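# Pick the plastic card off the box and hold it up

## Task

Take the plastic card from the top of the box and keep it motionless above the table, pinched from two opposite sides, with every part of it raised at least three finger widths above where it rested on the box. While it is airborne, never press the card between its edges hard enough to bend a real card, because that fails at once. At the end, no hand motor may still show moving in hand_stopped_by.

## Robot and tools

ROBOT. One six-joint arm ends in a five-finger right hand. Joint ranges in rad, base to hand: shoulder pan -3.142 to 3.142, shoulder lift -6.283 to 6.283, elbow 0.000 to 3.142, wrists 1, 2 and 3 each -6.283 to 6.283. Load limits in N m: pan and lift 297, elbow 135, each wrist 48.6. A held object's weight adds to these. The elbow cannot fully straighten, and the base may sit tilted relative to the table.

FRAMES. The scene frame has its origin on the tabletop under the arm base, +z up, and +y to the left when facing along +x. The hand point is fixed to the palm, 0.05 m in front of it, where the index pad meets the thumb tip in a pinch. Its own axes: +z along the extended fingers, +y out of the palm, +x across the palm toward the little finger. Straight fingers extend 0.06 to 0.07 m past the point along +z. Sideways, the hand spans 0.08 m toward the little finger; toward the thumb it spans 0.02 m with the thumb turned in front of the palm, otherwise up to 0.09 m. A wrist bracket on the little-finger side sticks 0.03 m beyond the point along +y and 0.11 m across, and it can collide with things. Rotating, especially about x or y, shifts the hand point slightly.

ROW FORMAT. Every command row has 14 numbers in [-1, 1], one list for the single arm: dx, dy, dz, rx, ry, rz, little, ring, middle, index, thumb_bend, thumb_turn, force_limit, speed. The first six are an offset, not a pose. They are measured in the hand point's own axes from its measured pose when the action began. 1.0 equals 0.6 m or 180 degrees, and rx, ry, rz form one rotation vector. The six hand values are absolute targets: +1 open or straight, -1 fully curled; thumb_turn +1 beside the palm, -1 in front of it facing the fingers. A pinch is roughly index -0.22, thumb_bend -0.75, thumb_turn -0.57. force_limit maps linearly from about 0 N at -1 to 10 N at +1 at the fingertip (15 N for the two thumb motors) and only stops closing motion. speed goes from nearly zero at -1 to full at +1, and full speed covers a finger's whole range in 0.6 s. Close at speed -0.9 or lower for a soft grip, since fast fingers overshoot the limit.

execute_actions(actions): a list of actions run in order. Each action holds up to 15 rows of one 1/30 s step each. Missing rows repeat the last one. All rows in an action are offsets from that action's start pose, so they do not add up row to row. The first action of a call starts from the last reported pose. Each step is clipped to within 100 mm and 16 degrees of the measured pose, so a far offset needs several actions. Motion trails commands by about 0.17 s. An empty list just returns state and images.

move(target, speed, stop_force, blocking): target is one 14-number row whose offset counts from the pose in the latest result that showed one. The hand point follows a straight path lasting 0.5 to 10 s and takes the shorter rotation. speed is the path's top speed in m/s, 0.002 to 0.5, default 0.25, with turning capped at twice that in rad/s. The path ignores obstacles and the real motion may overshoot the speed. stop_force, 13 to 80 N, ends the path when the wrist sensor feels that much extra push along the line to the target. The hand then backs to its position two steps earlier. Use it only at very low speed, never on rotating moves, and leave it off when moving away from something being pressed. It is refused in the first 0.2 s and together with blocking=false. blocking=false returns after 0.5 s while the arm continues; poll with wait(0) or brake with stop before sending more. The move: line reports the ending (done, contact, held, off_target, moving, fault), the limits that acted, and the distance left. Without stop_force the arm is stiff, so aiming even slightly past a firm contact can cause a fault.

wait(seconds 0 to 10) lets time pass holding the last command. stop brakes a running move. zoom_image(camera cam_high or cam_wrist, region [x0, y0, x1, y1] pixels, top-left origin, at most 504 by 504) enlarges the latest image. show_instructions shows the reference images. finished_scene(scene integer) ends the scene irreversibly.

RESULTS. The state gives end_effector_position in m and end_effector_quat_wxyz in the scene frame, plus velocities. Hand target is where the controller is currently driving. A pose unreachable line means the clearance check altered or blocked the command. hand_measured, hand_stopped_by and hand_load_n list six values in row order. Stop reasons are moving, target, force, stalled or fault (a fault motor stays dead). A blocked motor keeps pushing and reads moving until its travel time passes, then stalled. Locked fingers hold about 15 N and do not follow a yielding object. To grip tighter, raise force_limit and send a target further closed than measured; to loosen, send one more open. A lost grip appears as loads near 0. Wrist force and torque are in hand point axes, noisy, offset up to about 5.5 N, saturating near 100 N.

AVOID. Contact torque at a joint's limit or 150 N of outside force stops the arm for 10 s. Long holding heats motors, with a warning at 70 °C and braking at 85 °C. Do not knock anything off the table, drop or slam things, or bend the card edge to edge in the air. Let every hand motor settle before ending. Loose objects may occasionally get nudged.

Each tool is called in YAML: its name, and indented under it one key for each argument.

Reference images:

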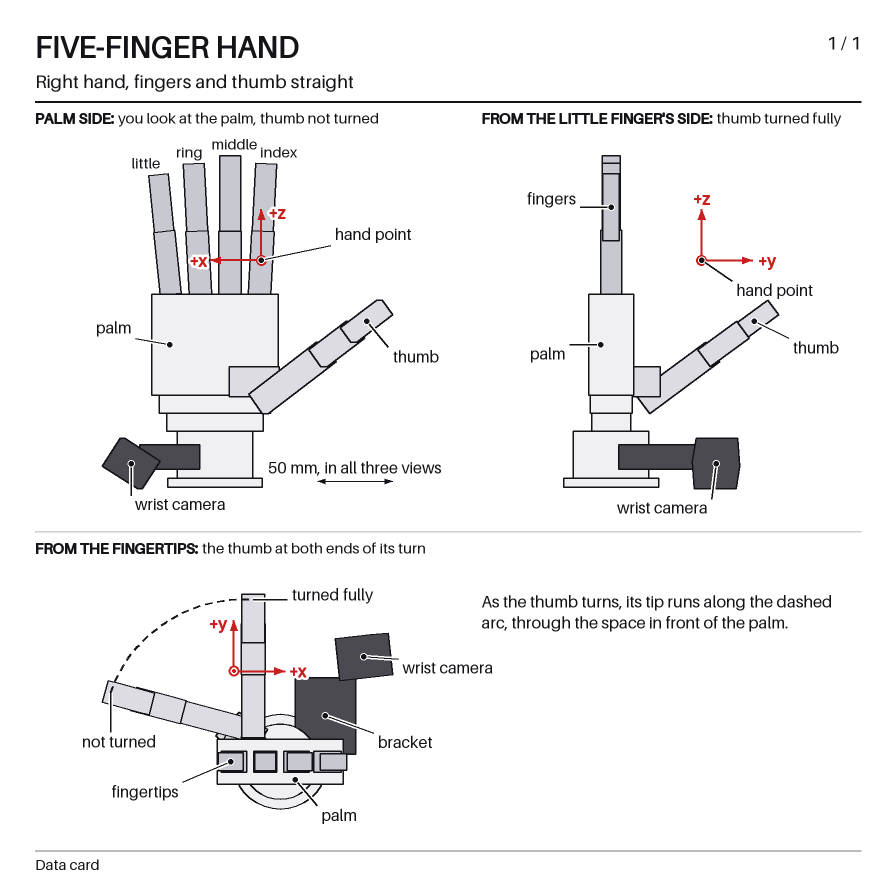

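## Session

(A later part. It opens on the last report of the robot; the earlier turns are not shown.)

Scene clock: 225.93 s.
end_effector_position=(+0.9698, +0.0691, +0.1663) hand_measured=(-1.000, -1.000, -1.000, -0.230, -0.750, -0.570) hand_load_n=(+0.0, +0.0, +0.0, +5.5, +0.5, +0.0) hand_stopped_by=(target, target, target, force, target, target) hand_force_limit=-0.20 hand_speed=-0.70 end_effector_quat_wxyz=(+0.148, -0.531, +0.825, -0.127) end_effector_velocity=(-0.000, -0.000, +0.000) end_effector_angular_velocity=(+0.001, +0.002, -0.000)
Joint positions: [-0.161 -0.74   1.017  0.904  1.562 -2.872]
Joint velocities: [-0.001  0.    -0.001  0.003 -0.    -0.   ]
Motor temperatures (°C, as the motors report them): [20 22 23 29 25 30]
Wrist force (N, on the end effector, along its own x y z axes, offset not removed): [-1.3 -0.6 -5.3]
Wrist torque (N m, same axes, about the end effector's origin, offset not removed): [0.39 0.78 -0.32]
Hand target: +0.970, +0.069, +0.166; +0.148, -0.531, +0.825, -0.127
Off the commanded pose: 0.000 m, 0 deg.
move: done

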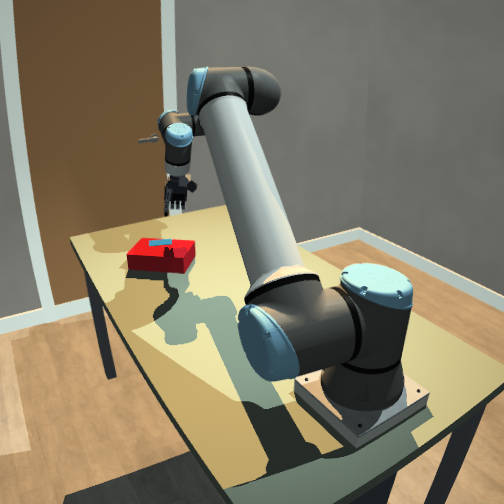

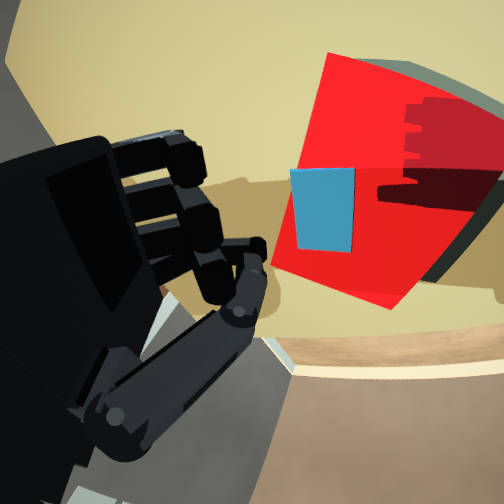

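move:
  target: [-0.053,0.032,0.077,0.1,0,0,-1,-1,-1,0.6,1,-1,-0.4,0]
  speed: 0.08

move:
  target: [0,0.064,0.077,0,0,0,-1,-1,-1,0.6,1,-1,-0.4,0]
  speed: 0.008
  stop_force: 14

zoom_image:
  camera: "cam_high"
  region: [120,190,280,310]

Scene clock: 229.37 s.
end_effector_position=(+0.9835, +0.1035, +0.1204) hand_measured=(-1.000, -1.000, -1.000, +0.600, +1.000, -0.756) hand_load_n=(+0.0, +0.0, +0.0, +0.0, +0.0, +0.0) hand_stopped_by=(target, target, target, target, target, force) hand_force_limit=-0.40 hand_speed=0.00 end_effector_quat_wxyz=(+0.229, -0.501, +0.795, -0.254) end_effector_velocity=(+0.000, +0.001, -0.001) end_effector_angular_velocity=(-0.005, -0.011, -0.002)
Joint positions: [-0.09  -0.839  1.272  0.45   1.688 -2.827]
Joint velocities: [ 0.002 -0.004  0.01  -0.018  0.005  0.001]
Motor temperatures (°C, as the motors report them): [20 22 23 29 25 30]
Wrist force (N, on the end effector, along its own x y z axes, offset not removed): [0.7 -2.6 -4.3]
Wrist torque (N m, same axes, about the end effector's origin, offset not removed): [0.05 0.42 -0.22]
Hand target: +0.984, +0.104, +0.120; +0.229, -0.501, +0.795, -0.254
Off the commanded pose: 0.000 m, 0 deg.
move: done

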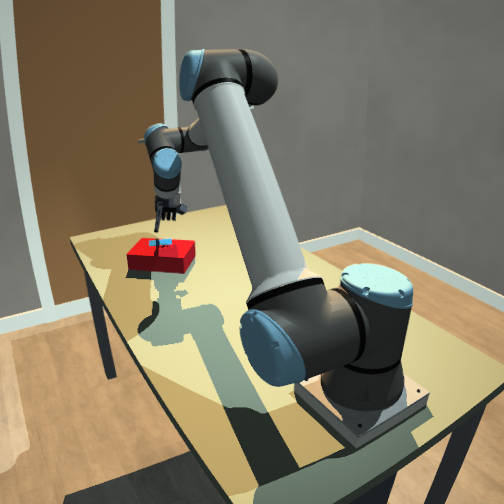

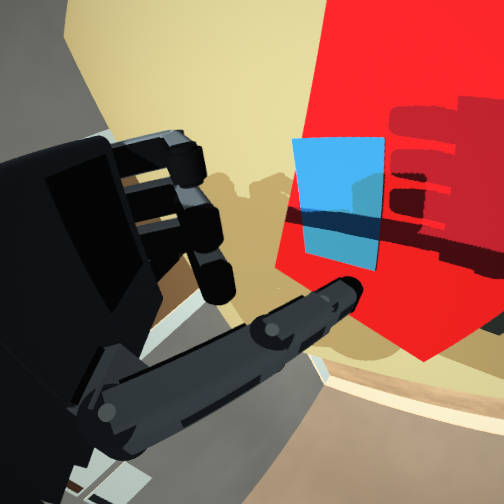

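Scene clock: 236.17 s.
end_effector_position=(+0.9854, +0.1087, +0.0693) hand_measured=(-1.000, -1.000, -1.000, +0.600, +1.000, -0.756) hand_load_n=(+0.0, +0.0, +0.0, +0.0, +0.5, -0.5) hand_stopped_by=(target, target, target, target, target, force) hand_force_limit=-0.40 hand_speed=0.00 end_effector_quat_wxyz=(+0.229, -0.501, +0.795, -0.254) end_effector_velocity=(-0.000, -0.000, +0.003) end_effector_angular_velocity=(-0.000, -0.001, -0.000)
Joint positions: [-0.084 -0.795  1.294  0.386  1.693 -2.822]
Joint velocities: [-0.    -0.004  0.     0.003  0.    -0.   ]
Motor temperatures (°C, as the motors report them): [20 22 23 29 25 30]
Wrist force (N, on the end effector, along its own x y z axes, offset not removed): [0.8 -10.7 -15.6]
Wrist torque (N m, same axes, about the end effector's origin, offset not removed): [-0.66 0.56 -0.31]
Hand target: +0.985, +0.109, +0.070; +0.229, -0.501, +0.795, -0.254
Off the commanded pose: 0.009 m, 0 deg.
move: contact

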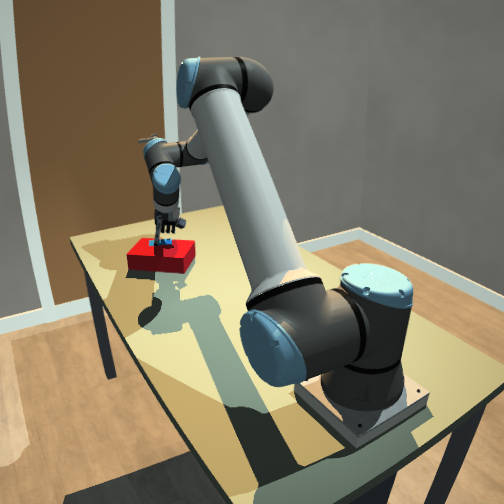

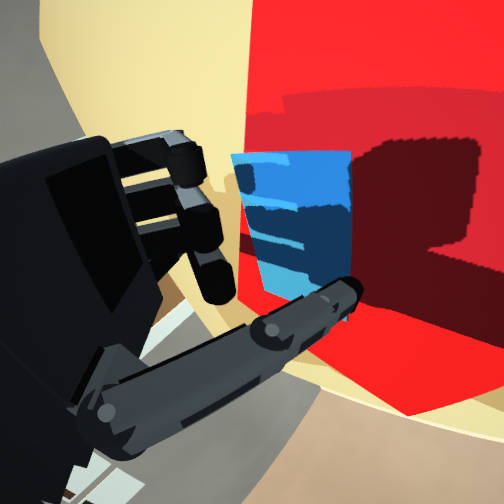

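Region (120, 190, 280, 310) of cam_high's 504x504 image, scaled by 3.150, with more detail than that image has; it fills the top 378 rows of this view, and the rest is white.

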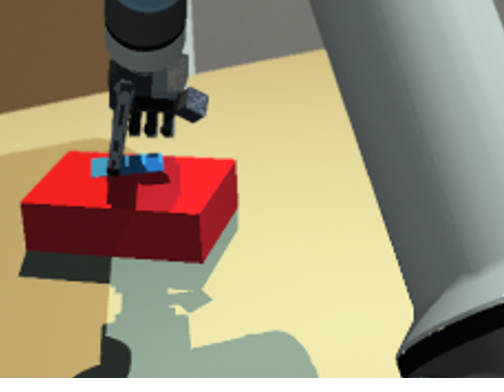

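move:
  target: [0,0,0,0,0,0,-1,-1,-1,-0.1,1,-0.756,0.6,-0.85]

zoom_image:
  camera: "cam_high"
  region: [120,190,280,310]

Scene clock: 242.77 s.
end_effector_position=(+0.9855, +0.1087, +0.0693) hand_measured=(-1.000, -1.000, -1.000, +0.096, +1.000, -0.756) hand_load_n=(+0.0, +0.0, +0.0, +7.5, +1.0, +0.5) hand_stopped_by=(target, target, target, force, target, target) hand_force_limit=0.60 hand_speed=-0.85 end_effector_quat_wxyz=(+0.229, -0.501, +0.795, -0.254) end_effector_velocity=(-0.000, +0.001, +0.000) end_effector_angular_velocity=(-0.000, -0.000, +0.001)
Joint positions: [-0.084 -0.795  1.294  0.386  1.693 -2.822]
Joint velocities: [ 0.001 -0.     0.    -0.     0.     0.   ]
Motor temperatures (°C, as the motors report them): [20 22 23 29 25 30]
Wrist force (N, on the end effector, along its own x y z axes, offset not removed): [1.5 -9.2 -9.7]
Wrist torque (N m, same axes, about the end effector's origin, offset not removed): [-0.22 0.24 -0.10]
Hand target: +0.985, +0.109, +0.069; +0.229, -0.501, +0.795, -0.254
Off the commanded pose: 0.000 m, 0 deg.
move: done

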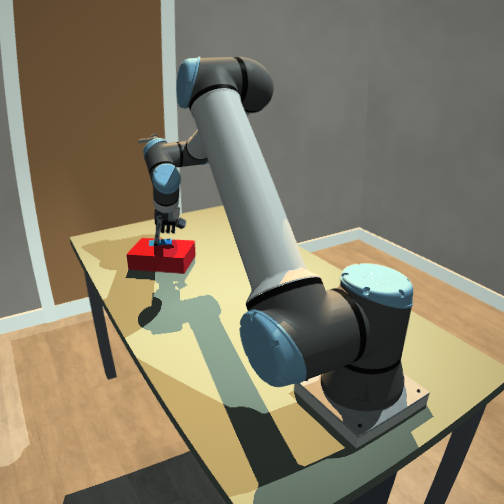

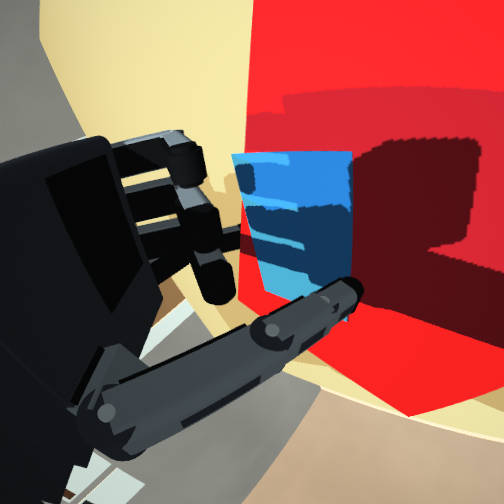

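Region (120, 190, 280, 310) of cam_high's 504x504 image, scaled by 3.150, with more detail than that image has; it fills the top 378 rows of this view, and the rest is white.

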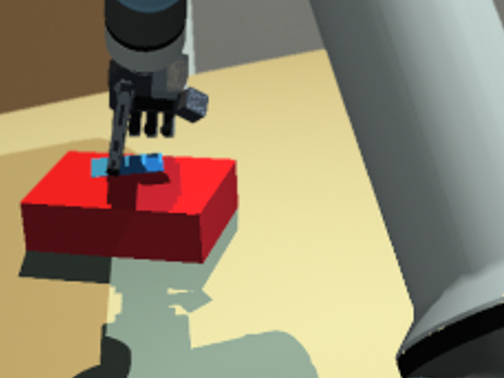

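move:
  target: [0,-0.001,-0.001,0,0,0,-1,-1,-1,0.096,0.3,-0.756,0.6,-0.8]
  speed: 0.005

zoom_image:
  camera: "cam_high"
  region: [120,190,280,310]

Scene clock: 244.60 s.
end_effector_position=(+0.9855, +0.1086, +0.0701) hand_measured=(-1.000, -1.000, -1.000, +0.098, +0.802, -0.756) hand_load_n=(+0.0, +0.0, +0.0, +6.5, +11.5, +3.0) hand_stopped_by=(target, target, target, force, force, target) hand_force_limit=0.60 hand_speed=-0.80 end_effector_quat_wxyz=(+0.229, -0.501, +0.795, -0.254) end_effector_velocity=(+0.000, +0.001, +0.000) end_effector_angular_velocity=(+0.000, -0.001, +0.001)
Joint positions: [-0.084 -0.796  1.294  0.387  1.693 -2.822]
Joint velocities: [ 0.001 -0.    -0.    -0.    -0.     0.   ]
Motor temperatures (°C, as the motors report them): [20 22 23 29 25 30]
Wrist force (N, on the end effector, along its own x y z axes, offset not removed): [2.2 -8.6 -15.2]
Wrist torque (N m, same axes, about the end effector's origin, offset not removed): [-0.87 0.19 -0.09]
Hand target: +0.985, +0.109, +0.070; +0.229, -0.501, +0.795, -0.254
Off the commanded pose: 0.000 m, 0 deg.
move: done

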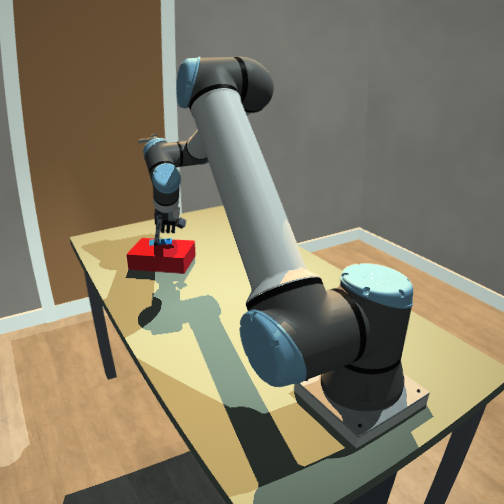

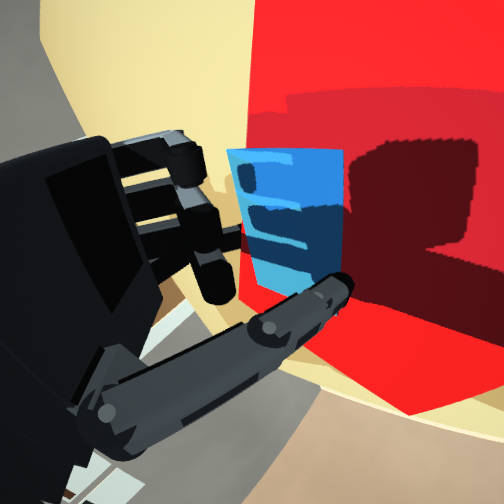

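Region (120, 190, 280, 310) of cam_high's 504x504 image, scaled by 3.150, with more detail than that image has; it fills the top 378 rows of this view, and the rest is white.

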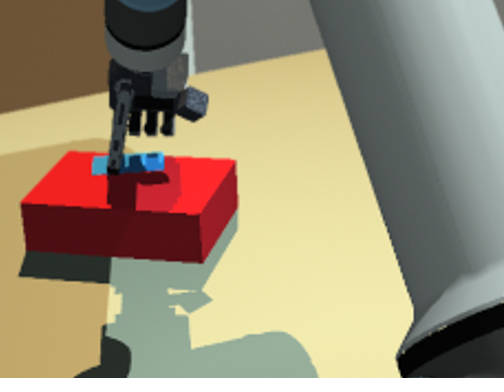

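execute_actions:
  actions: []

Scene clock: 247.90 s.
end_effector_position=(+0.9855, +0.1086, +0.0701) hand_measured=(-1.000, -1.000, -1.000, +0.098, +0.802, -0.756) hand_load_n=(+0.0, +0.0, +0.0, +6.5, +11.5, +3.0) hand_stopped_by=(target, target, target, force, force, target) hand_force_limit=0.60 hand_speed=-0.80 end_effector_quat_wxyz=(+0.229, -0.501, +0.795, -0.254) end_effector_velocity=(+0.000, -0.001, -0.001) end_effector_angular_velocity=(-0.000, +0.000, -0.001)
Joint positions: [-0.084 -0.796  1.294  0.387  1.693 -2.822]
Joint velocities: [-0.001  0.001 -0.    -0.     0.    -0.   ]
Motor temperatures (°C, as the motors report them): [20 22 23 29 25 30]
Wrist force (N, on the end effector, along its own x y z axes, offset not removed): [-3.3 -8.3 -16.1]
Wrist torque (N m, same axes, about the end effector's origin, offset not removed): [-0.79 1.08 -0.45]
Hand target: +0.985, +0.109, +0.070; +0.229, -0.501, +0.795, -0.254
Off the commanded pose: 0.000 m, 0 deg.

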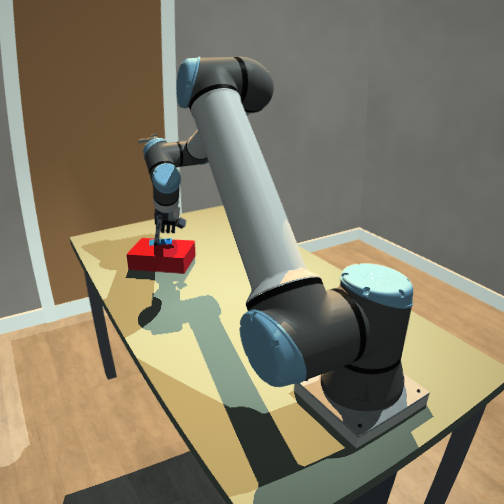

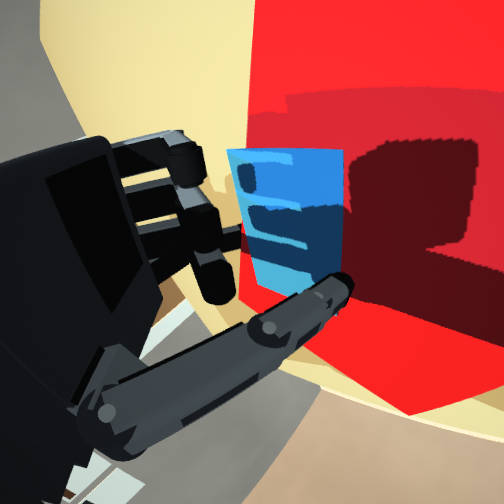

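execute_actions:
  actions:
    - [[0,0,0,0,0,0,-1,-1,-1,0.098,0.45,-0.756,0.6,-0.8]]
    - [[0,0,0,0,0,0,-1,-1,-1,0.098,0.45,-0.756,0.6,-0.8]]
    - [[0,0,0,0,0,0,-1,-1,-1,0.098,0.45,-0.756,0.6,-0.8]]
    - [[0,0,0,0,0,0,-1,-1,-1,0.098,0.45,-0.756,0.6,-0.8]]
    - [[0,0,0,0,0,0,-1,-1,-1,0.098,0.45,-0.756,0.6,-0.8]]
    - [[0,0,0,0,0,0,-1,-1,-1,0.098,0.45,-0.756,0.6,-0.8]]

Scene clock: 252.07 s.
end_effector_position=(+0.9855, +0.1086, +0.0701) hand_measured=(-1.000, -1.000, -1.000, +0.100, +0.802, -0.756) hand_load_n=(+0.0, +0.0, +0.0, +6.0, +11.5, +3.0) hand_stopped_by=(target, target, target, target, force, target) hand_force_limit=0.60 hand_speed=-0.80 end_effector_quat_wxyz=(+0.229, -0.501, +0.795, -0.254) end_effector_velocity=(+0.000, -0.001, -0.002) end_effector_angular_velocity=(+0.000, +0.001, -0.001)
Joint positions: [-0.084 -0.796  1.294  0.387  1.693 -2.822]
Joint velocities: [-0.001  0.002 -0.001 -0.     0.     0.   ]
Motor temperatures (°C, as the motors report them): [20 22 23 29 25 30]
Wrist force (N, on the end effector, along its own x y z axes, offset not removed): [1.6 -9.0 -14.3]
Wrist torque (N m, same axes, about the end effector's origin, offset not removed): [-1.06 0.15 -0.02]
Hand target: +0.985, +0.109, +0.070; +0.229, -0.501, +0.795, -0.254
Off the commanded pose: 0.000 m, 0 deg.

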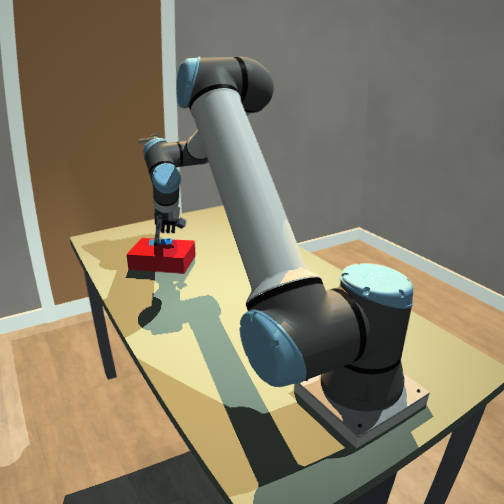

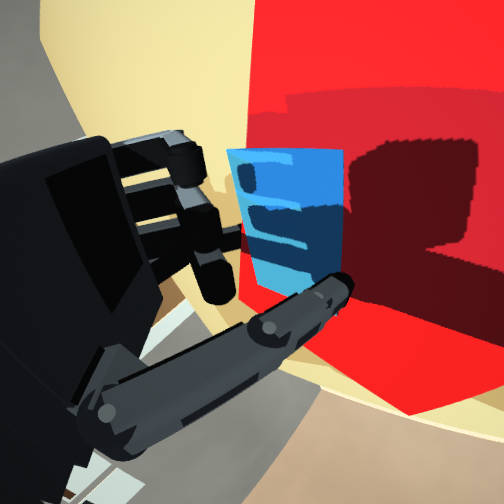

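execute_actions:
  actions:
    - [[0,-0.0043,-0.0051,0,0,0,-1,-1,-1,0.098,0.44,-0.756,0.3,-0.8]]
    - [[0,0,0,0,0,0,-1,-1,-1,0.098,0.44,-0.756,0.3,-0.8]]
    - [[0,0,0,0,0,0,-1,-1,-1,0.098,0.44,-0.756,0.3,-0.8]]
    - [[0,0,0,0,0,0,-1,-1,-1,0.098,0.44,-0.756,0.3,-0.8]]
    - [[0,0,0,0,0,0,-1,-1,-1,0.098,0.44,-0.756,0.3,-0.8]]
    - [[0,0,0,0,0,0,-1,-1,-1,0.098,0.44,-0.756,0.3,-0.8]]

Scene clock: 255.83 s.
end_effector_position=(+0.9854, +0.1082, +0.0740) hand_measured=(-1.000, -1.000, -1.000, +0.098, +0.796, -0.756) hand_load_n=(+0.0, +0.0, +0.0, +0.0, +0.0, +0.0) hand_stopped_by=(target, target, target, target, force, target) hand_force_limit=0.30 hand_speed=-0.80 end_effector_quat_wxyz=(+0.229, -0.501, +0.795, -0.254) end_effector_velocity=(+0.001, +0.000, +0.002) end_effector_angular_velocity=(-0.000, -0.002, +0.000)
Joint positions: [-0.085 -0.8    1.292  0.392  1.692 -2.822]
Joint velocities: [ 0.    -0.001 -0.001 -0.    -0.    -0.   ]
Motor temperatures (°C, as the motors report them): [20 22 23 29 25 30]
Wrist force (N, on the end effector, along its own x y z axes, offset not removed): [-1.0 -2.7 -4.4]
Wrist torque (N m, same axes, about the end effector's origin, offset not removed): [0.07 0.74 -0.44]
Hand target: +0.985, +0.108, +0.074; +0.229, -0.501, +0.795, -0.254
Off the commanded pose: 0.000 m, 0 deg.

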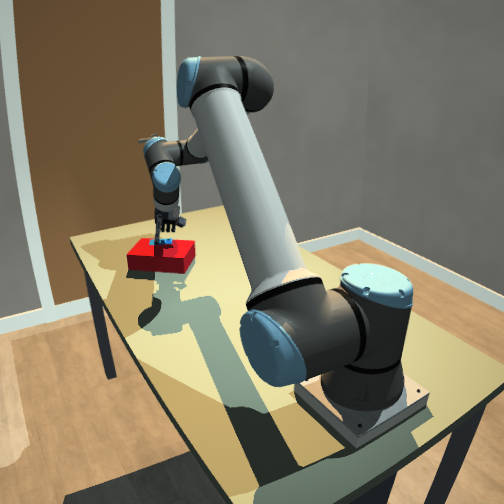

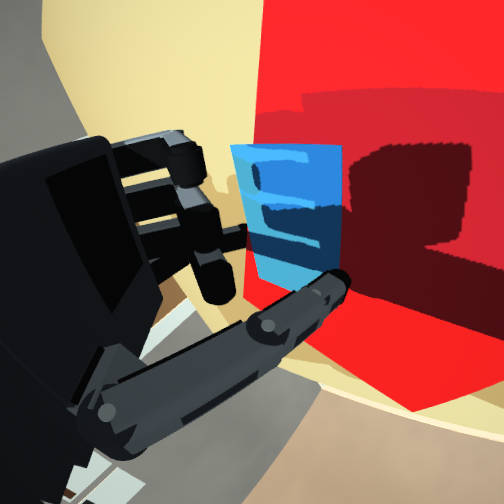

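execute_actions:
  actions:
    - [[0,0,0,0,0,0,-1,-1,-1,0.098,0.9,-0.756,0.0,-0.5]]
    - [[0,0,0,0,0,0,-1,-1,-1,0.0,0.9,-0.756,0.0,-0.8]]
    - [[0,0,0,0,0,0,-1,-1,-1,0.0,0.9,-0.756,0.0,-0.8]]
    - [[0,0,0,0,0,0,-1,-1,-1,0.0,0.9,-0.756,0.0,-0.8]]
    - [[0,0,0,0,0,0,-1,-1,-1,0.0,0.9,-0.756,0.0,-0.8]]
    - [[0,0.004,0.005,0,0,0,-1,-1,-1,0.0,0.9,-0.756,0.0,-0.8]]
    - [[0,0,0,0,0,0,-1,-1,-1,0.0,0.9,-0.756,0.0,-0.8]]

Scene clock: 260.23 s.
end_effector_position=(+0.9856, +0.1085, +0.0704) hand_measured=(-1.000, -1.000, -1.000, +0.000, +0.900, -0.756) hand_load_n=(+0.0, +0.0, +0.0, +0.0, +0.5, -1.0) hand_stopped_by=(target, target, target, target, target, target) hand_force_limit=0.00 hand_speed=-0.80 end_effector_quat_wxyz=(+0.229, -0.501, +0.795, -0.254) end_effector_velocity=(-0.000, -0.001, -0.001) end_effector_angular_velocity=(-0.000, +0.001, -0.001)
Joint positions: [-0.084 -0.796  1.293  0.387  1.692 -2.822]
Joint velocities: [-0.001  0.001 -0.     0.     0.    -0.   ]
Motor temperatures (°C, as the motors report them): [20 22 23 29 25 30]
Wrist force (N, on the end effector, along its own x y z axes, offset not removed): [3.0 -13.0 -14.2]
Wrist torque (N m, same axes, about the end effector's origin, offset not removed): [-0.66 0.27 -0.13]
Hand target: +0.986, +0.109, +0.070; +0.229, -0.501, +0.795, -0.254
Off the commanded pose: 0.000 m, 0 deg.

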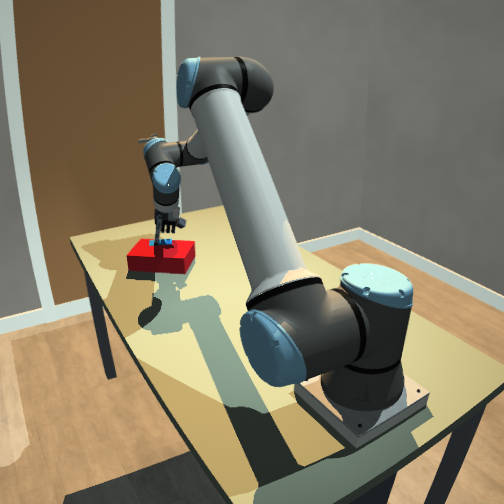

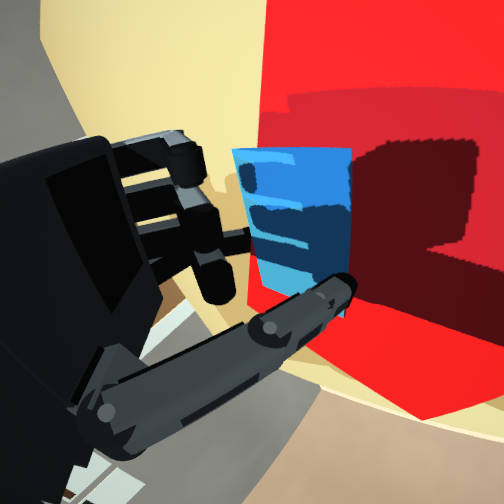

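execute_actions:
  actions:
    - [[0,0,0,0,0,0,-1,-1,-1,-0.3,0.9,-0.756,0.0,-0.8]]
    - [[0,0,0,0,0,0,-1,-1,-1,-0.3,0.9,-0.756,0.0,-0.8]]
    - [[0,0,0,0,0,0,-1,-1,-1,-0.3,0.9,-0.756,0.0,-0.8]]
    - [[0,0,0,0,0,0,-1,-1,-1,-0.3,0.9,-0.756,0.0,-0.8]]
    - [[0,0,0,0,0,0,-1,-1,-1,-0.3,0.9,-0.756,0.0,-0.8]]
    - [[0,0,0,0,0,0,-1,-1,-1,-0.3,0.4,-0.756,0.6,-0.8]]
    - [[0,0,0,0,0,0,-1,-1,-1,-0.3,0.4,-0.756,0.6,-0.8]]
    - [[0,0,0,0,0,0,-1,-1,-1,-0.3,0.4,-0.756,0.6,-0.8]]
    - [[0,0,0,0,0,0,-1,-1,-1,-0.3,0.4,-0.756,0.6,-0.8]]
    - [[0,0,0,0,0,0,-1,-1,-1,-0.3,0.4,-0.756,0.6,-0.8]]
    - [[0,0,0,0,0,0,-1,-1,-1,-0.3,0.4,-0.756,0.6,-0.8]]
    - [[0,0,0,0,0,0,-1,-1,-1,-0.3,0.4,-0.756,0.6,-0.8]]

Scene clock: 267.43 s.
end_effector_position=(+0.9856, +0.1085, +0.0704) hand_measured=(-1.000, -1.000, -1.000, -0.030, +0.786, -0.756) hand_load_n=(+0.0, +0.0, +0.0, +6.0, +11.0, +4.0) hand_stopped_by=(target, target, target, force, force, target) hand_force_limit=0.60 hand_speed=-0.80 end_effector_quat_wxyz=(+0.229, -0.501, +0.795, -0.254) end_effector_velocity=(-0.000, +0.002, -0.000) end_effector_angular_velocity=(-0.000, +0.000, +0.002)
Joint positions: [-0.084 -0.796  1.293  0.387  1.692 -2.822]
Joint velocities: [ 0.002  0.    -0.001  0.     0.    -0.   ]
Motor temperatures (°C, as the motors report them): [20 22 23 29 25 30]
Wrist force (N, on the end effector, along its own x y z axes, offset not removed): [-2.4 -14.6 -19.1]
Wrist torque (N m, same axes, about the end effector's origin, offset not removed): [-1.27 0.69 -0.29]
Hand target: +0.986, +0.109, +0.070; +0.229, -0.501, +0.795, -0.254
Off the commanded pose: 0.000 m, 0 deg.

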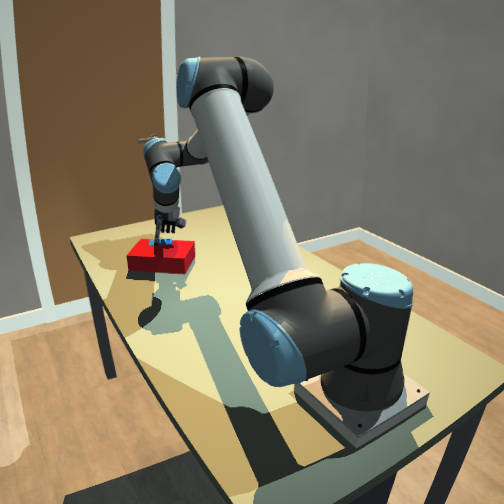

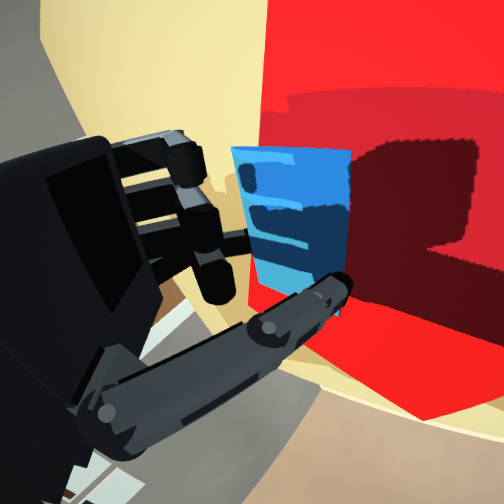

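execute_actions:
  actions:
    - [[0,0,0,0,0,0,-1,-1,-1,0.3,0.95,-0.756,0.0,0]]
    - [[0,-0.032,-0.038,0,0,0,-1,-1,-1,0.3,-0.75,-0.57,0.0,0]]
    - [[0.058,0,0,-0.1,0,0,-1,-1,-1,0.3,-0.75,-0.57,0.0,0]]
    - [[0,0,0,0,0,0,-1,-1,-1,0.3,-0.75,-0.57,0.0,0]]

zoom_image:
  camera: "cam_high"
  region: [100,190,260,310]

Scene clock: 270.47 s.
end_effector_position=(+0.9713, +0.0738, +0.0960) hand_measured=(-1.000, -1.000, -1.000, +0.300, -0.522, -0.570) hand_load_n=(+0.0, +0.0, +0.0, +0.0, +0.0, +0.0) hand_stopped_by=(target, target, target, target, moving, target) hand_force_limit=0.00 hand_speed=0.00 end_effector_quat_wxyz=(+0.151, -0.530, +0.824, -0.130) end_effector_velocity=(+0.000, +0.001, -0.001) end_effector_angular_velocity=(-0.000, +0.000, +0.000)
Joint positions: [-0.155 -0.7    1.071  0.801  1.564 -2.866]
Joint velocities: [ 0.001  0.001  0.    -0.001  0.001  0.   ]
Motor temperatures (°C, as the motors report them): [20 22 23 29 25 30]
Wrist force (N, on the end effector, along its own x y z axes, offset not removed): [1.3 -3.6 -3.5]
Wrist torque (N m, same axes, about the end effector's origin, offset not removed): [-0.20 0.30 -0.29]
Hand target: +0.971, +0.074, +0.096; +0.151, -0.530, +0.824, -0.130
Off the commanded pose: 0.000 m, 0 deg.

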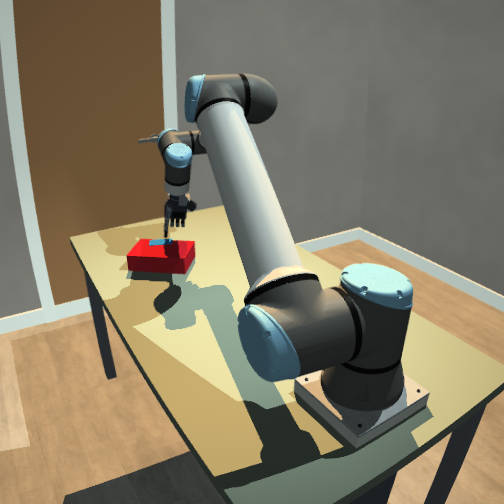

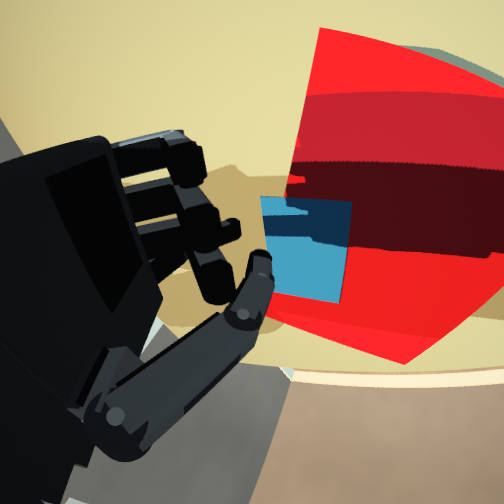

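Region (100, 190, 260, 310) of cam_high's 504x504 image, scaled by 3.150, with more detail than that image has; it fills the top 378 rows of this view, and the rest is white.

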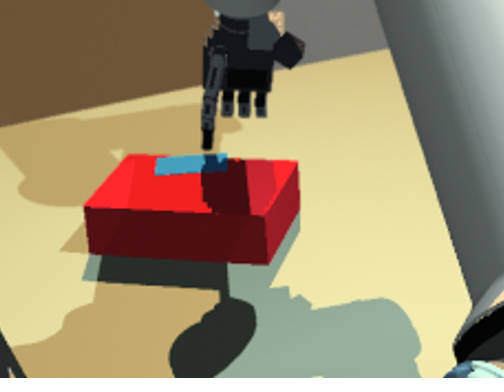

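execute_actions:
  actions:
    - [[0,0.004,0.010,0,0,0,-1,-1,-1,0.3,-0.75,-0.57,0.0,0]]
    - [[0,0.0025,0.006,0,0,0,-1,-1,-1,0.3,-0.75,-0.57,0.0,0]]

Scene clock: 272.43 s.
end_effector_position=(+0.9718, +0.0748, +0.0858) hand_measured=(-1.000, -1.000, -1.000, +0.300, -0.750, -0.570) hand_load_n=(+0.0, +0.0, +0.0, +0.0, +0.0, +0.0) hand_stopped_by=(target, target, target, target, target, target) hand_force_limit=0.00 hand_speed=0.00 end_effector_quat_wxyz=(+0.151, -0.530, +0.824, -0.130) end_effector_velocity=(+0.000, -0.000, +0.001) end_effector_angular_velocity=(-0.000, -0.001, -0.001)
Joint positions: [-0.154 -0.692  1.076  0.789  1.565 -2.865]
Joint velocities: [-0.    -0.001 -0.001  0.     0.     0.   ]
Motor temperatures (°C, as the motors report them): [20 22 23 29 25 30]
Wrist force (N, on the end effector, along its own x y z axes, offset not removed): [1.4 0.6 -3.4]
Wrist torque (N m, same axes, about the end effector's origin, offset not removed): [0.48 0.26 -0.07]
Hand target: +0.972, +0.075, +0.086; +0.151, -0.530, +0.824, -0.130
Off the commanded pose: 0.000 m, 0 deg.

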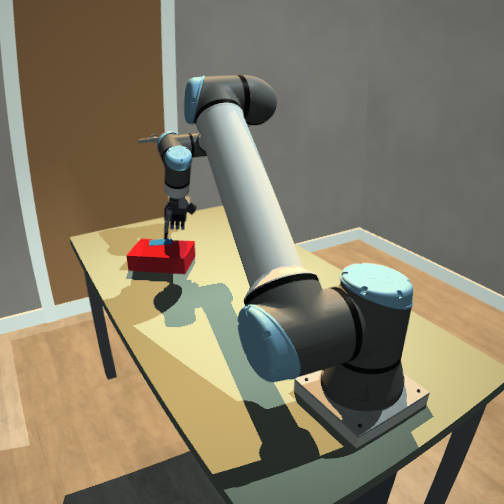

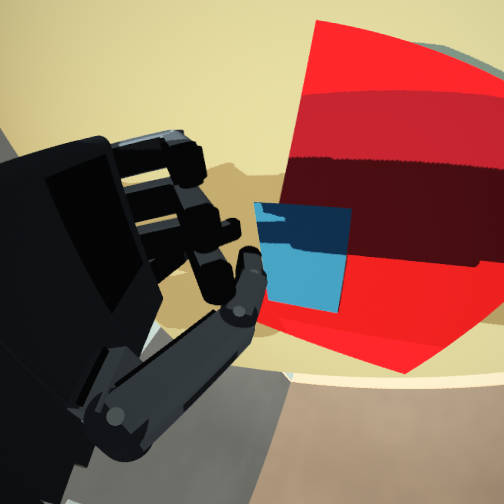

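execute_actions:
  actions:
    - [[0.06,-0.0186,0.0074,0,0,0,-1,-1,-1,0.1,-0.75,-0.57,0.0,0]]
    - [[0,0,0,0,0,0,-1,-1,-1,0.1,-0.75,-0.57,0.0,0]]
    - [[0,0.0105,0.0263,0,0,0,-1,-1,-1,0.1,-0.75,-0.57,0.0,0]]
    - [[0,0,0,0,0,0,-1,-1,-1,0.1,-0.75,-0.57,0.0,0]]

zoom_image:
  camera: "cam_high"
  region: [120,210,220,285]

Scene clock: 275.37 s.
end_effector_position=(+0.9695, +0.0391, +0.0651) hand_measured=(-1.000, -1.000, -1.000, +0.100, -0.750, -0.570) hand_load_n=(+0.0, +0.0, +0.0, +0.0, +0.0, +0.0) hand_stopped_by=(target, target, target, target, target, target) hand_force_limit=0.00 hand_speed=0.00 end_effector_quat_wxyz=(+0.150, -0.530, +0.824, -0.130) end_effector_velocity=(+0.000, +0.000, +0.000) end_effector_angular_velocity=(+0.000, -0.001, +0.000)
Joint positions: [-0.194 -0.682  1.097  0.758  1.549 -2.901]
Joint velocities: [ 0.    -0.    -0.001  0.    -0.     0.   ]
Motor temperatures (°C, as the motors report them): [20 22 23 29 25 30]
Wrist force (N, on the end effector, along its own x y z axes, offset not removed): [-1.6 -4.3 -3.3]
Wrist torque (N m, same axes, about the end effector's origin, offset not removed): [-0.25 0.71 -0.51]
Hand target: +0.969, +0.039, +0.065; +0.150, -0.530, +0.824, -0.130
Off the commanded pose: 0.000 m, 0 deg.

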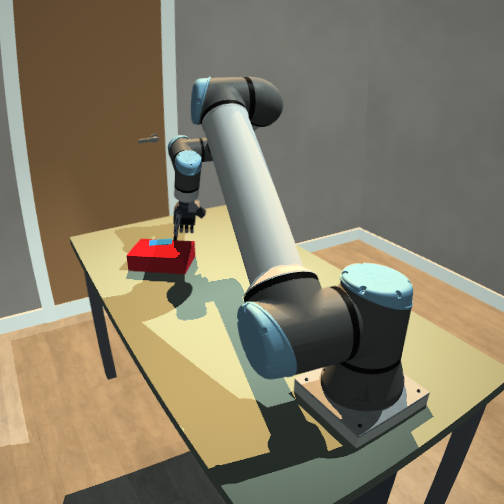

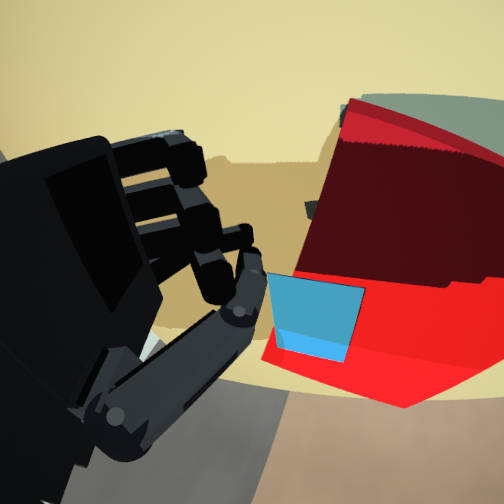

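Region (120, 210, 220, 285) of cam_high's 504x504 image, scaled by 5.040, with more detail than that image has; it fills the top 378 rows of this view, and the rest is white.

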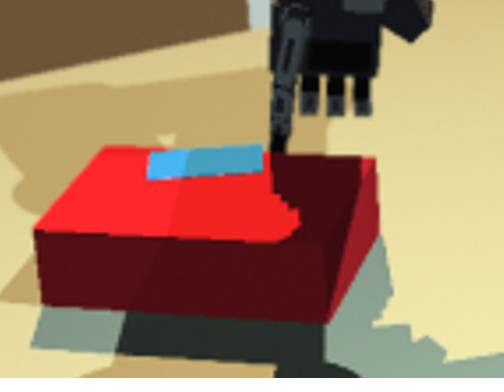

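execute_actions:
  actions:
    - [[0,0.0087,-0.0143,0,0,0,-1,-1,-1,0.1,-0.75,-0.57,0.0,0]]
    - [[0,0,0,0,0,0,-1,-1,-1,0.1,-0.75,-0.57,0.0,0]]

zoom_image:
  camera: "cam_high"
  region: [120,210,220,285]

Scene clock: 279.43 s.
end_effector_position=(+0.9619, +0.0417, +0.0710) hand_measured=(-1.000, -1.000, -1.000, +0.100, -0.750, -0.570) hand_load_n=(+0.0, +0.0, +0.0, +0.0, +0.0, +0.0) hand_stopped_by=(target, target, target, target, target, target) hand_force_limit=0.00 hand_speed=0.00 end_effector_quat_wxyz=(+0.150, -0.530, +0.824, -0.130) end_effector_velocity=(+0.000, -0.000, +0.001) end_effector_angular_velocity=(-0.000, -0.001, -0.000)
Joint positions: [-0.193 -0.699  1.119  0.754  1.55  -2.9  ]
Joint velocities: [-0.    -0.001 -0.     0.    -0.    -0.   ]
Motor temperatures (°C, as the motors report them): [20 22 23 29 25 30]
Wrist force (N, on the end effector, along its own x y z axes, offset not removed): [1.3 -0.5 -4.4]
Wrist torque (N m, same axes, about the end effector's origin, offset not removed): [0.34 0.44 -0.22]
Hand target: +0.962, +0.042, +0.071; +0.150, -0.530, +0.824, -0.130
Off the commanded pose: 0.000 m, 0 deg.

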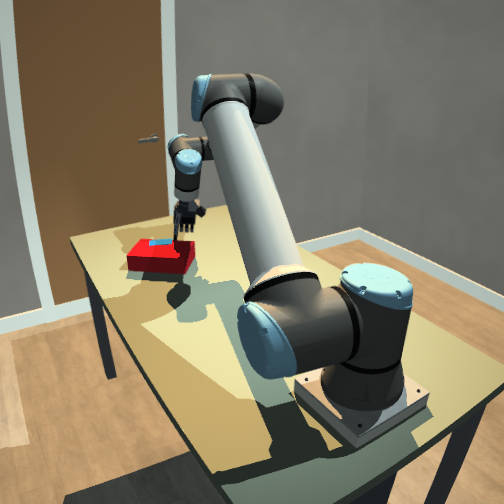

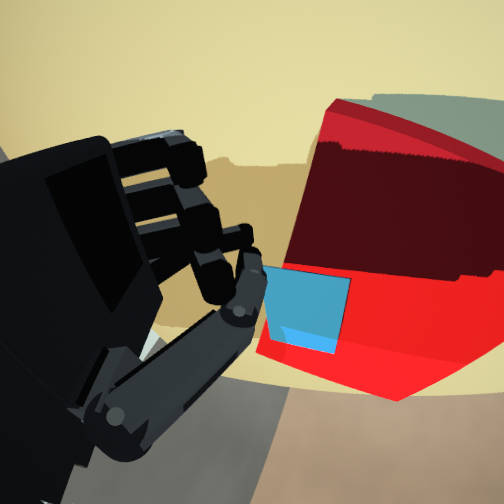

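Region (120, 210, 220, 285) of cam_high's 504x504 image, scaled by 5.040, with more detail than that image has; it fills the top 378 rows of this view, and the rest is white.

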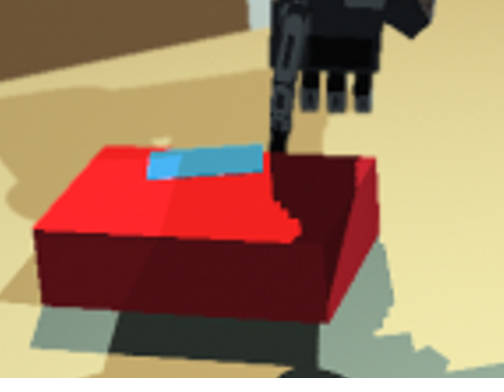

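move:
  target: [-0.04,0,0,0,0,0,-1,-1,-1,0.1,-0.75,-0.57,0.0,0]
  speed: 0.02

zoom_image:
  camera: "cam_high"
  region: [120,210,220,285]

Scene clock: 281.60 s.
end_effector_position=(+0.9712, +0.0634, +0.0736) hand_measured=(-1.000, -1.000, -1.000, +0.100, -0.750, -0.570) hand_load_n=(+0.0, +0.0, +0.0, +0.0, +0.0, +0.0) hand_stopped_by=(target, target, target, target, target, target) hand_force_limit=0.00 hand_speed=0.00 end_effector_quat_wxyz=(+0.151, -0.530, +0.824, -0.130) end_effector_velocity=(+0.000, +0.002, -0.001) end_effector_angular_velocity=(+0.000, +0.001, -0.000)
Joint positions: [-0.167 -0.685  1.086  0.772  1.56  -2.876]
Joint velocities: [ 0.002  0.002 -0.002  0.002  0.001  0.002]
Motor temperatures (°C, as the motors report them): [20 22 23 29 25 30]
Wrist force (N, on the end effector, along its own x y z axes, offset not removed): [0.5 -3.3 -3.5]
Wrist torque (N m, same axes, about the end effector's origin, offset not removed): [-0.07 0.45 -0.32]
Hand target: +0.971, +0.064, +0.074; +0.151, -0.530, +0.824, -0.130
Off the commanded pose: 0.000 m, 0 deg.
move: done

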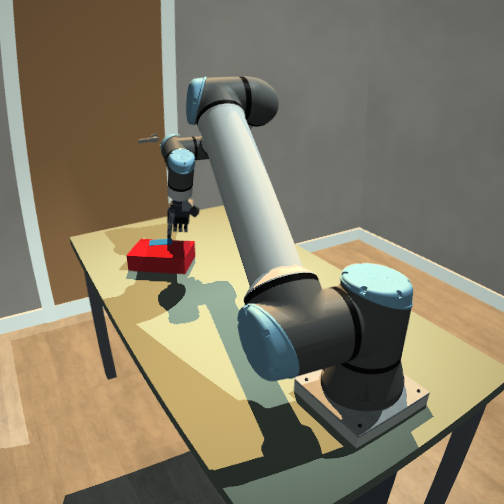

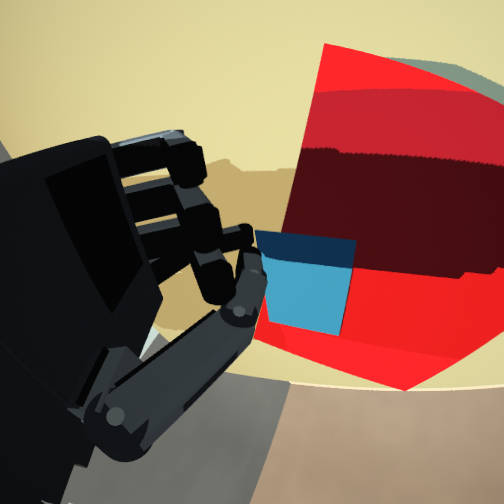

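Region (120, 210, 220, 285) of cam_high's 504x504 image, scaled by 5.040, with more detail than that image has; it fills the top 378 rows of this view, and the rest is white.

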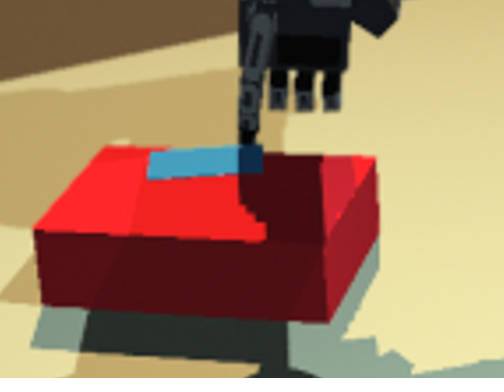

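move:
  target: [0,0.0217,-0.0086,0,0,0,-1,-1,-1,0.1,-0.75,-0.57,0.0,0]
  speed: 0.01

zoom_image:
  camera: "cam_high"
  region: [120,210,220,285]

Scene clock: 283.77 s.
end_effector_position=(+0.9585, +0.0689, +0.0736) hand_measured=(-1.000, -1.000, -1.000, +0.100, -0.750, -0.570) hand_load_n=(+0.0, +0.0, +0.0, +0.0, +0.0, +0.0) hand_stopped_by=(target, target, target, target, target, target) hand_force_limit=0.00 hand_speed=0.00 end_effector_quat_wxyz=(+0.151, -0.530, +0.824, -0.130) end_effector_velocity=(-0.002, +0.001, -0.001) end_effector_angular_velocity=(+0.000, +0.001, +0.000)
Joint positions: [-0.163 -0.706  1.126  0.753  1.561 -2.873]
Joint velocities: [ 0.001 -0.001  0.005 -0.002  0.     0.   ]
Motor temperatures (°C, as the motors report them): [20 22 23 29 25 30]
Wrist force (N, on the end effector, along its own x y z axes, offset not removed): [0.0 -0.8 -2.9]
Wrist torque (N m, same axes, about the end effector's origin, offset not removed): [0.22 0.50 -0.34]
Hand target: +0.958, +0.069, +0.074; +0.151, -0.530, +0.824, -0.130
Off the commanded pose: 0.000 m, 0 deg.
move: done

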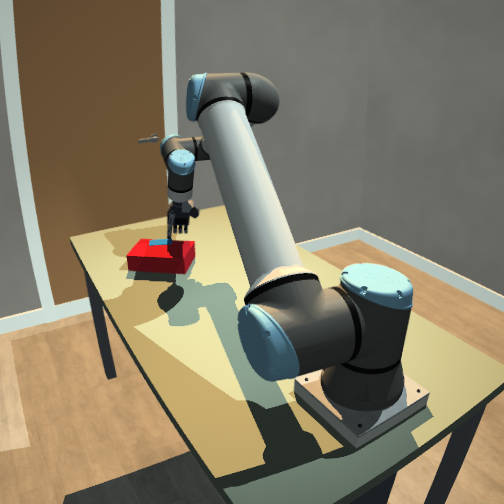

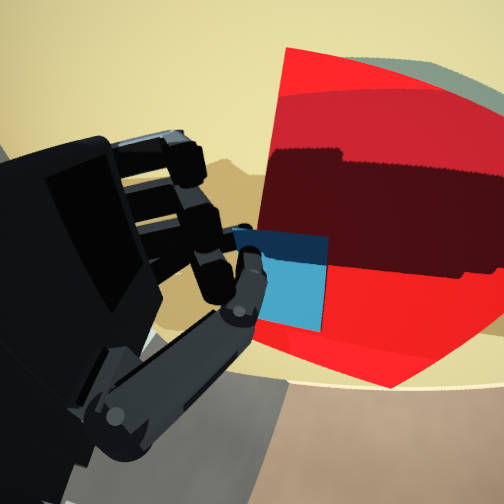

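Region (120, 210, 220, 285) of cam_high's 504x504 image, scaled by 5.040, with more detail than that image has; it fills the top 378 rows of this view, and the rest is white.

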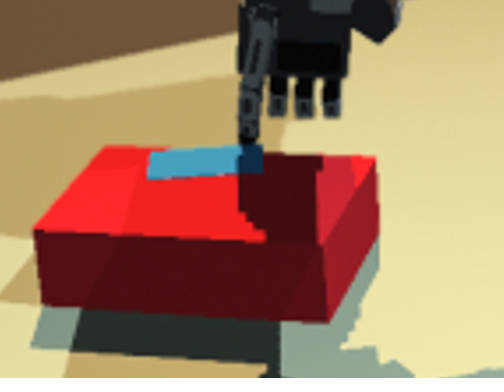

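Index is under the card and the thumb is above it, so I'll close the pinch.

execute_actions:
  actions:
    - [[0,0,0,0,0,0,-1,-1,-1,-0.4,-0.75,-0.57,0.0,-0.7]]
    - [[0,0,0,0,0,0,-1,-1,-1,-0.4,-0.75,-0.57,0.0,-0.7]]
    - [[0,0,0,0,0,0,-1,-1,-1,-0.4,-0.75,-0.57,0.0,-0.7]]
    - [[0,0,0,0,0,0,-1,-1,-1,-0.4,-0.75,-0.57,0.0,-0.7]]
    - [[0,-0.012,-0.031,0,0,0,-1,-1,-1,-0.4,-0.75,-0.57,0.0,-0.7]]
    - [[0,0,0,0,0,0,-1,-1,-1,-0.4,-0.75,-0.57,0.0,-0.7]]

Scene clock: 289.07 s.
end_effector_position=(+0.9574, +0.0670, +0.0933) hand_measured=(-1.000, -1.000, -1.000, -0.228, -0.750, -0.570) hand_load_n=(+0.0, +0.0, +0.0, +8.5, +1.5, -0.5) hand_stopped_by=(target, target, target, force, target, target) hand_force_limit=0.00 hand_speed=-0.70 end_effector_quat_wxyz=(+0.151, -0.530, +0.824, -0.130) end_effector_velocity=(-0.000, +0.000, +0.001) end_effector_angular_velocity=(-0.000, -0.000, +0.000)
Joint positions: [-0.166 -0.722  1.119  0.776  1.56  -2.875]
Joint velocities: [ 0.    -0.001  0.     0.     0.     0.   ]
Motor temperatures (°C, as the motors report them): [20 22 23 29 25 30]
Wrist force (N, on the end effector, along its own x y z axes, offset not removed): [0.4 -2.8 -4.9]
Wrist torque (N m, same axes, about the end effector's origin, offset not removed): [0.01 0.55 -0.27]
Hand target: +0.957, +0.067, +0.093; +0.151, -0.530, +0.824, -0.130
Off the commanded pose: 0.000 m, 0 deg.

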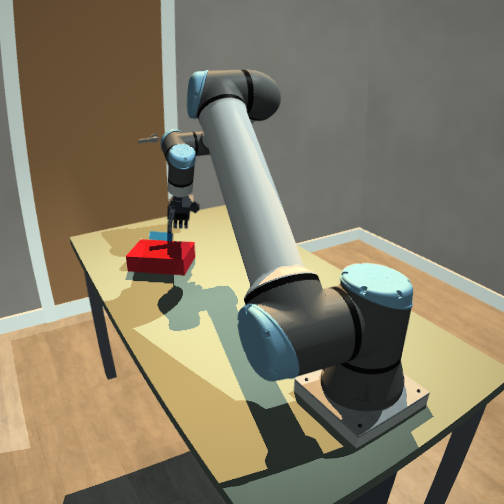

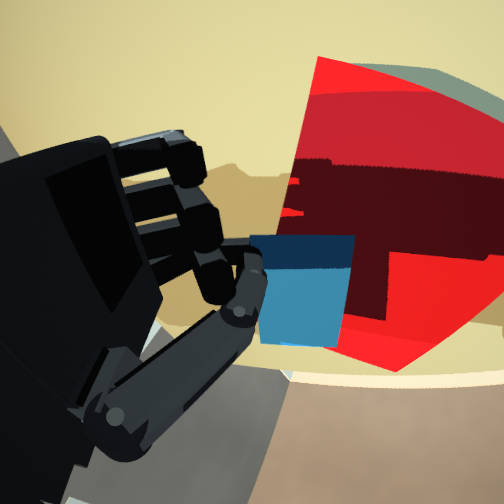

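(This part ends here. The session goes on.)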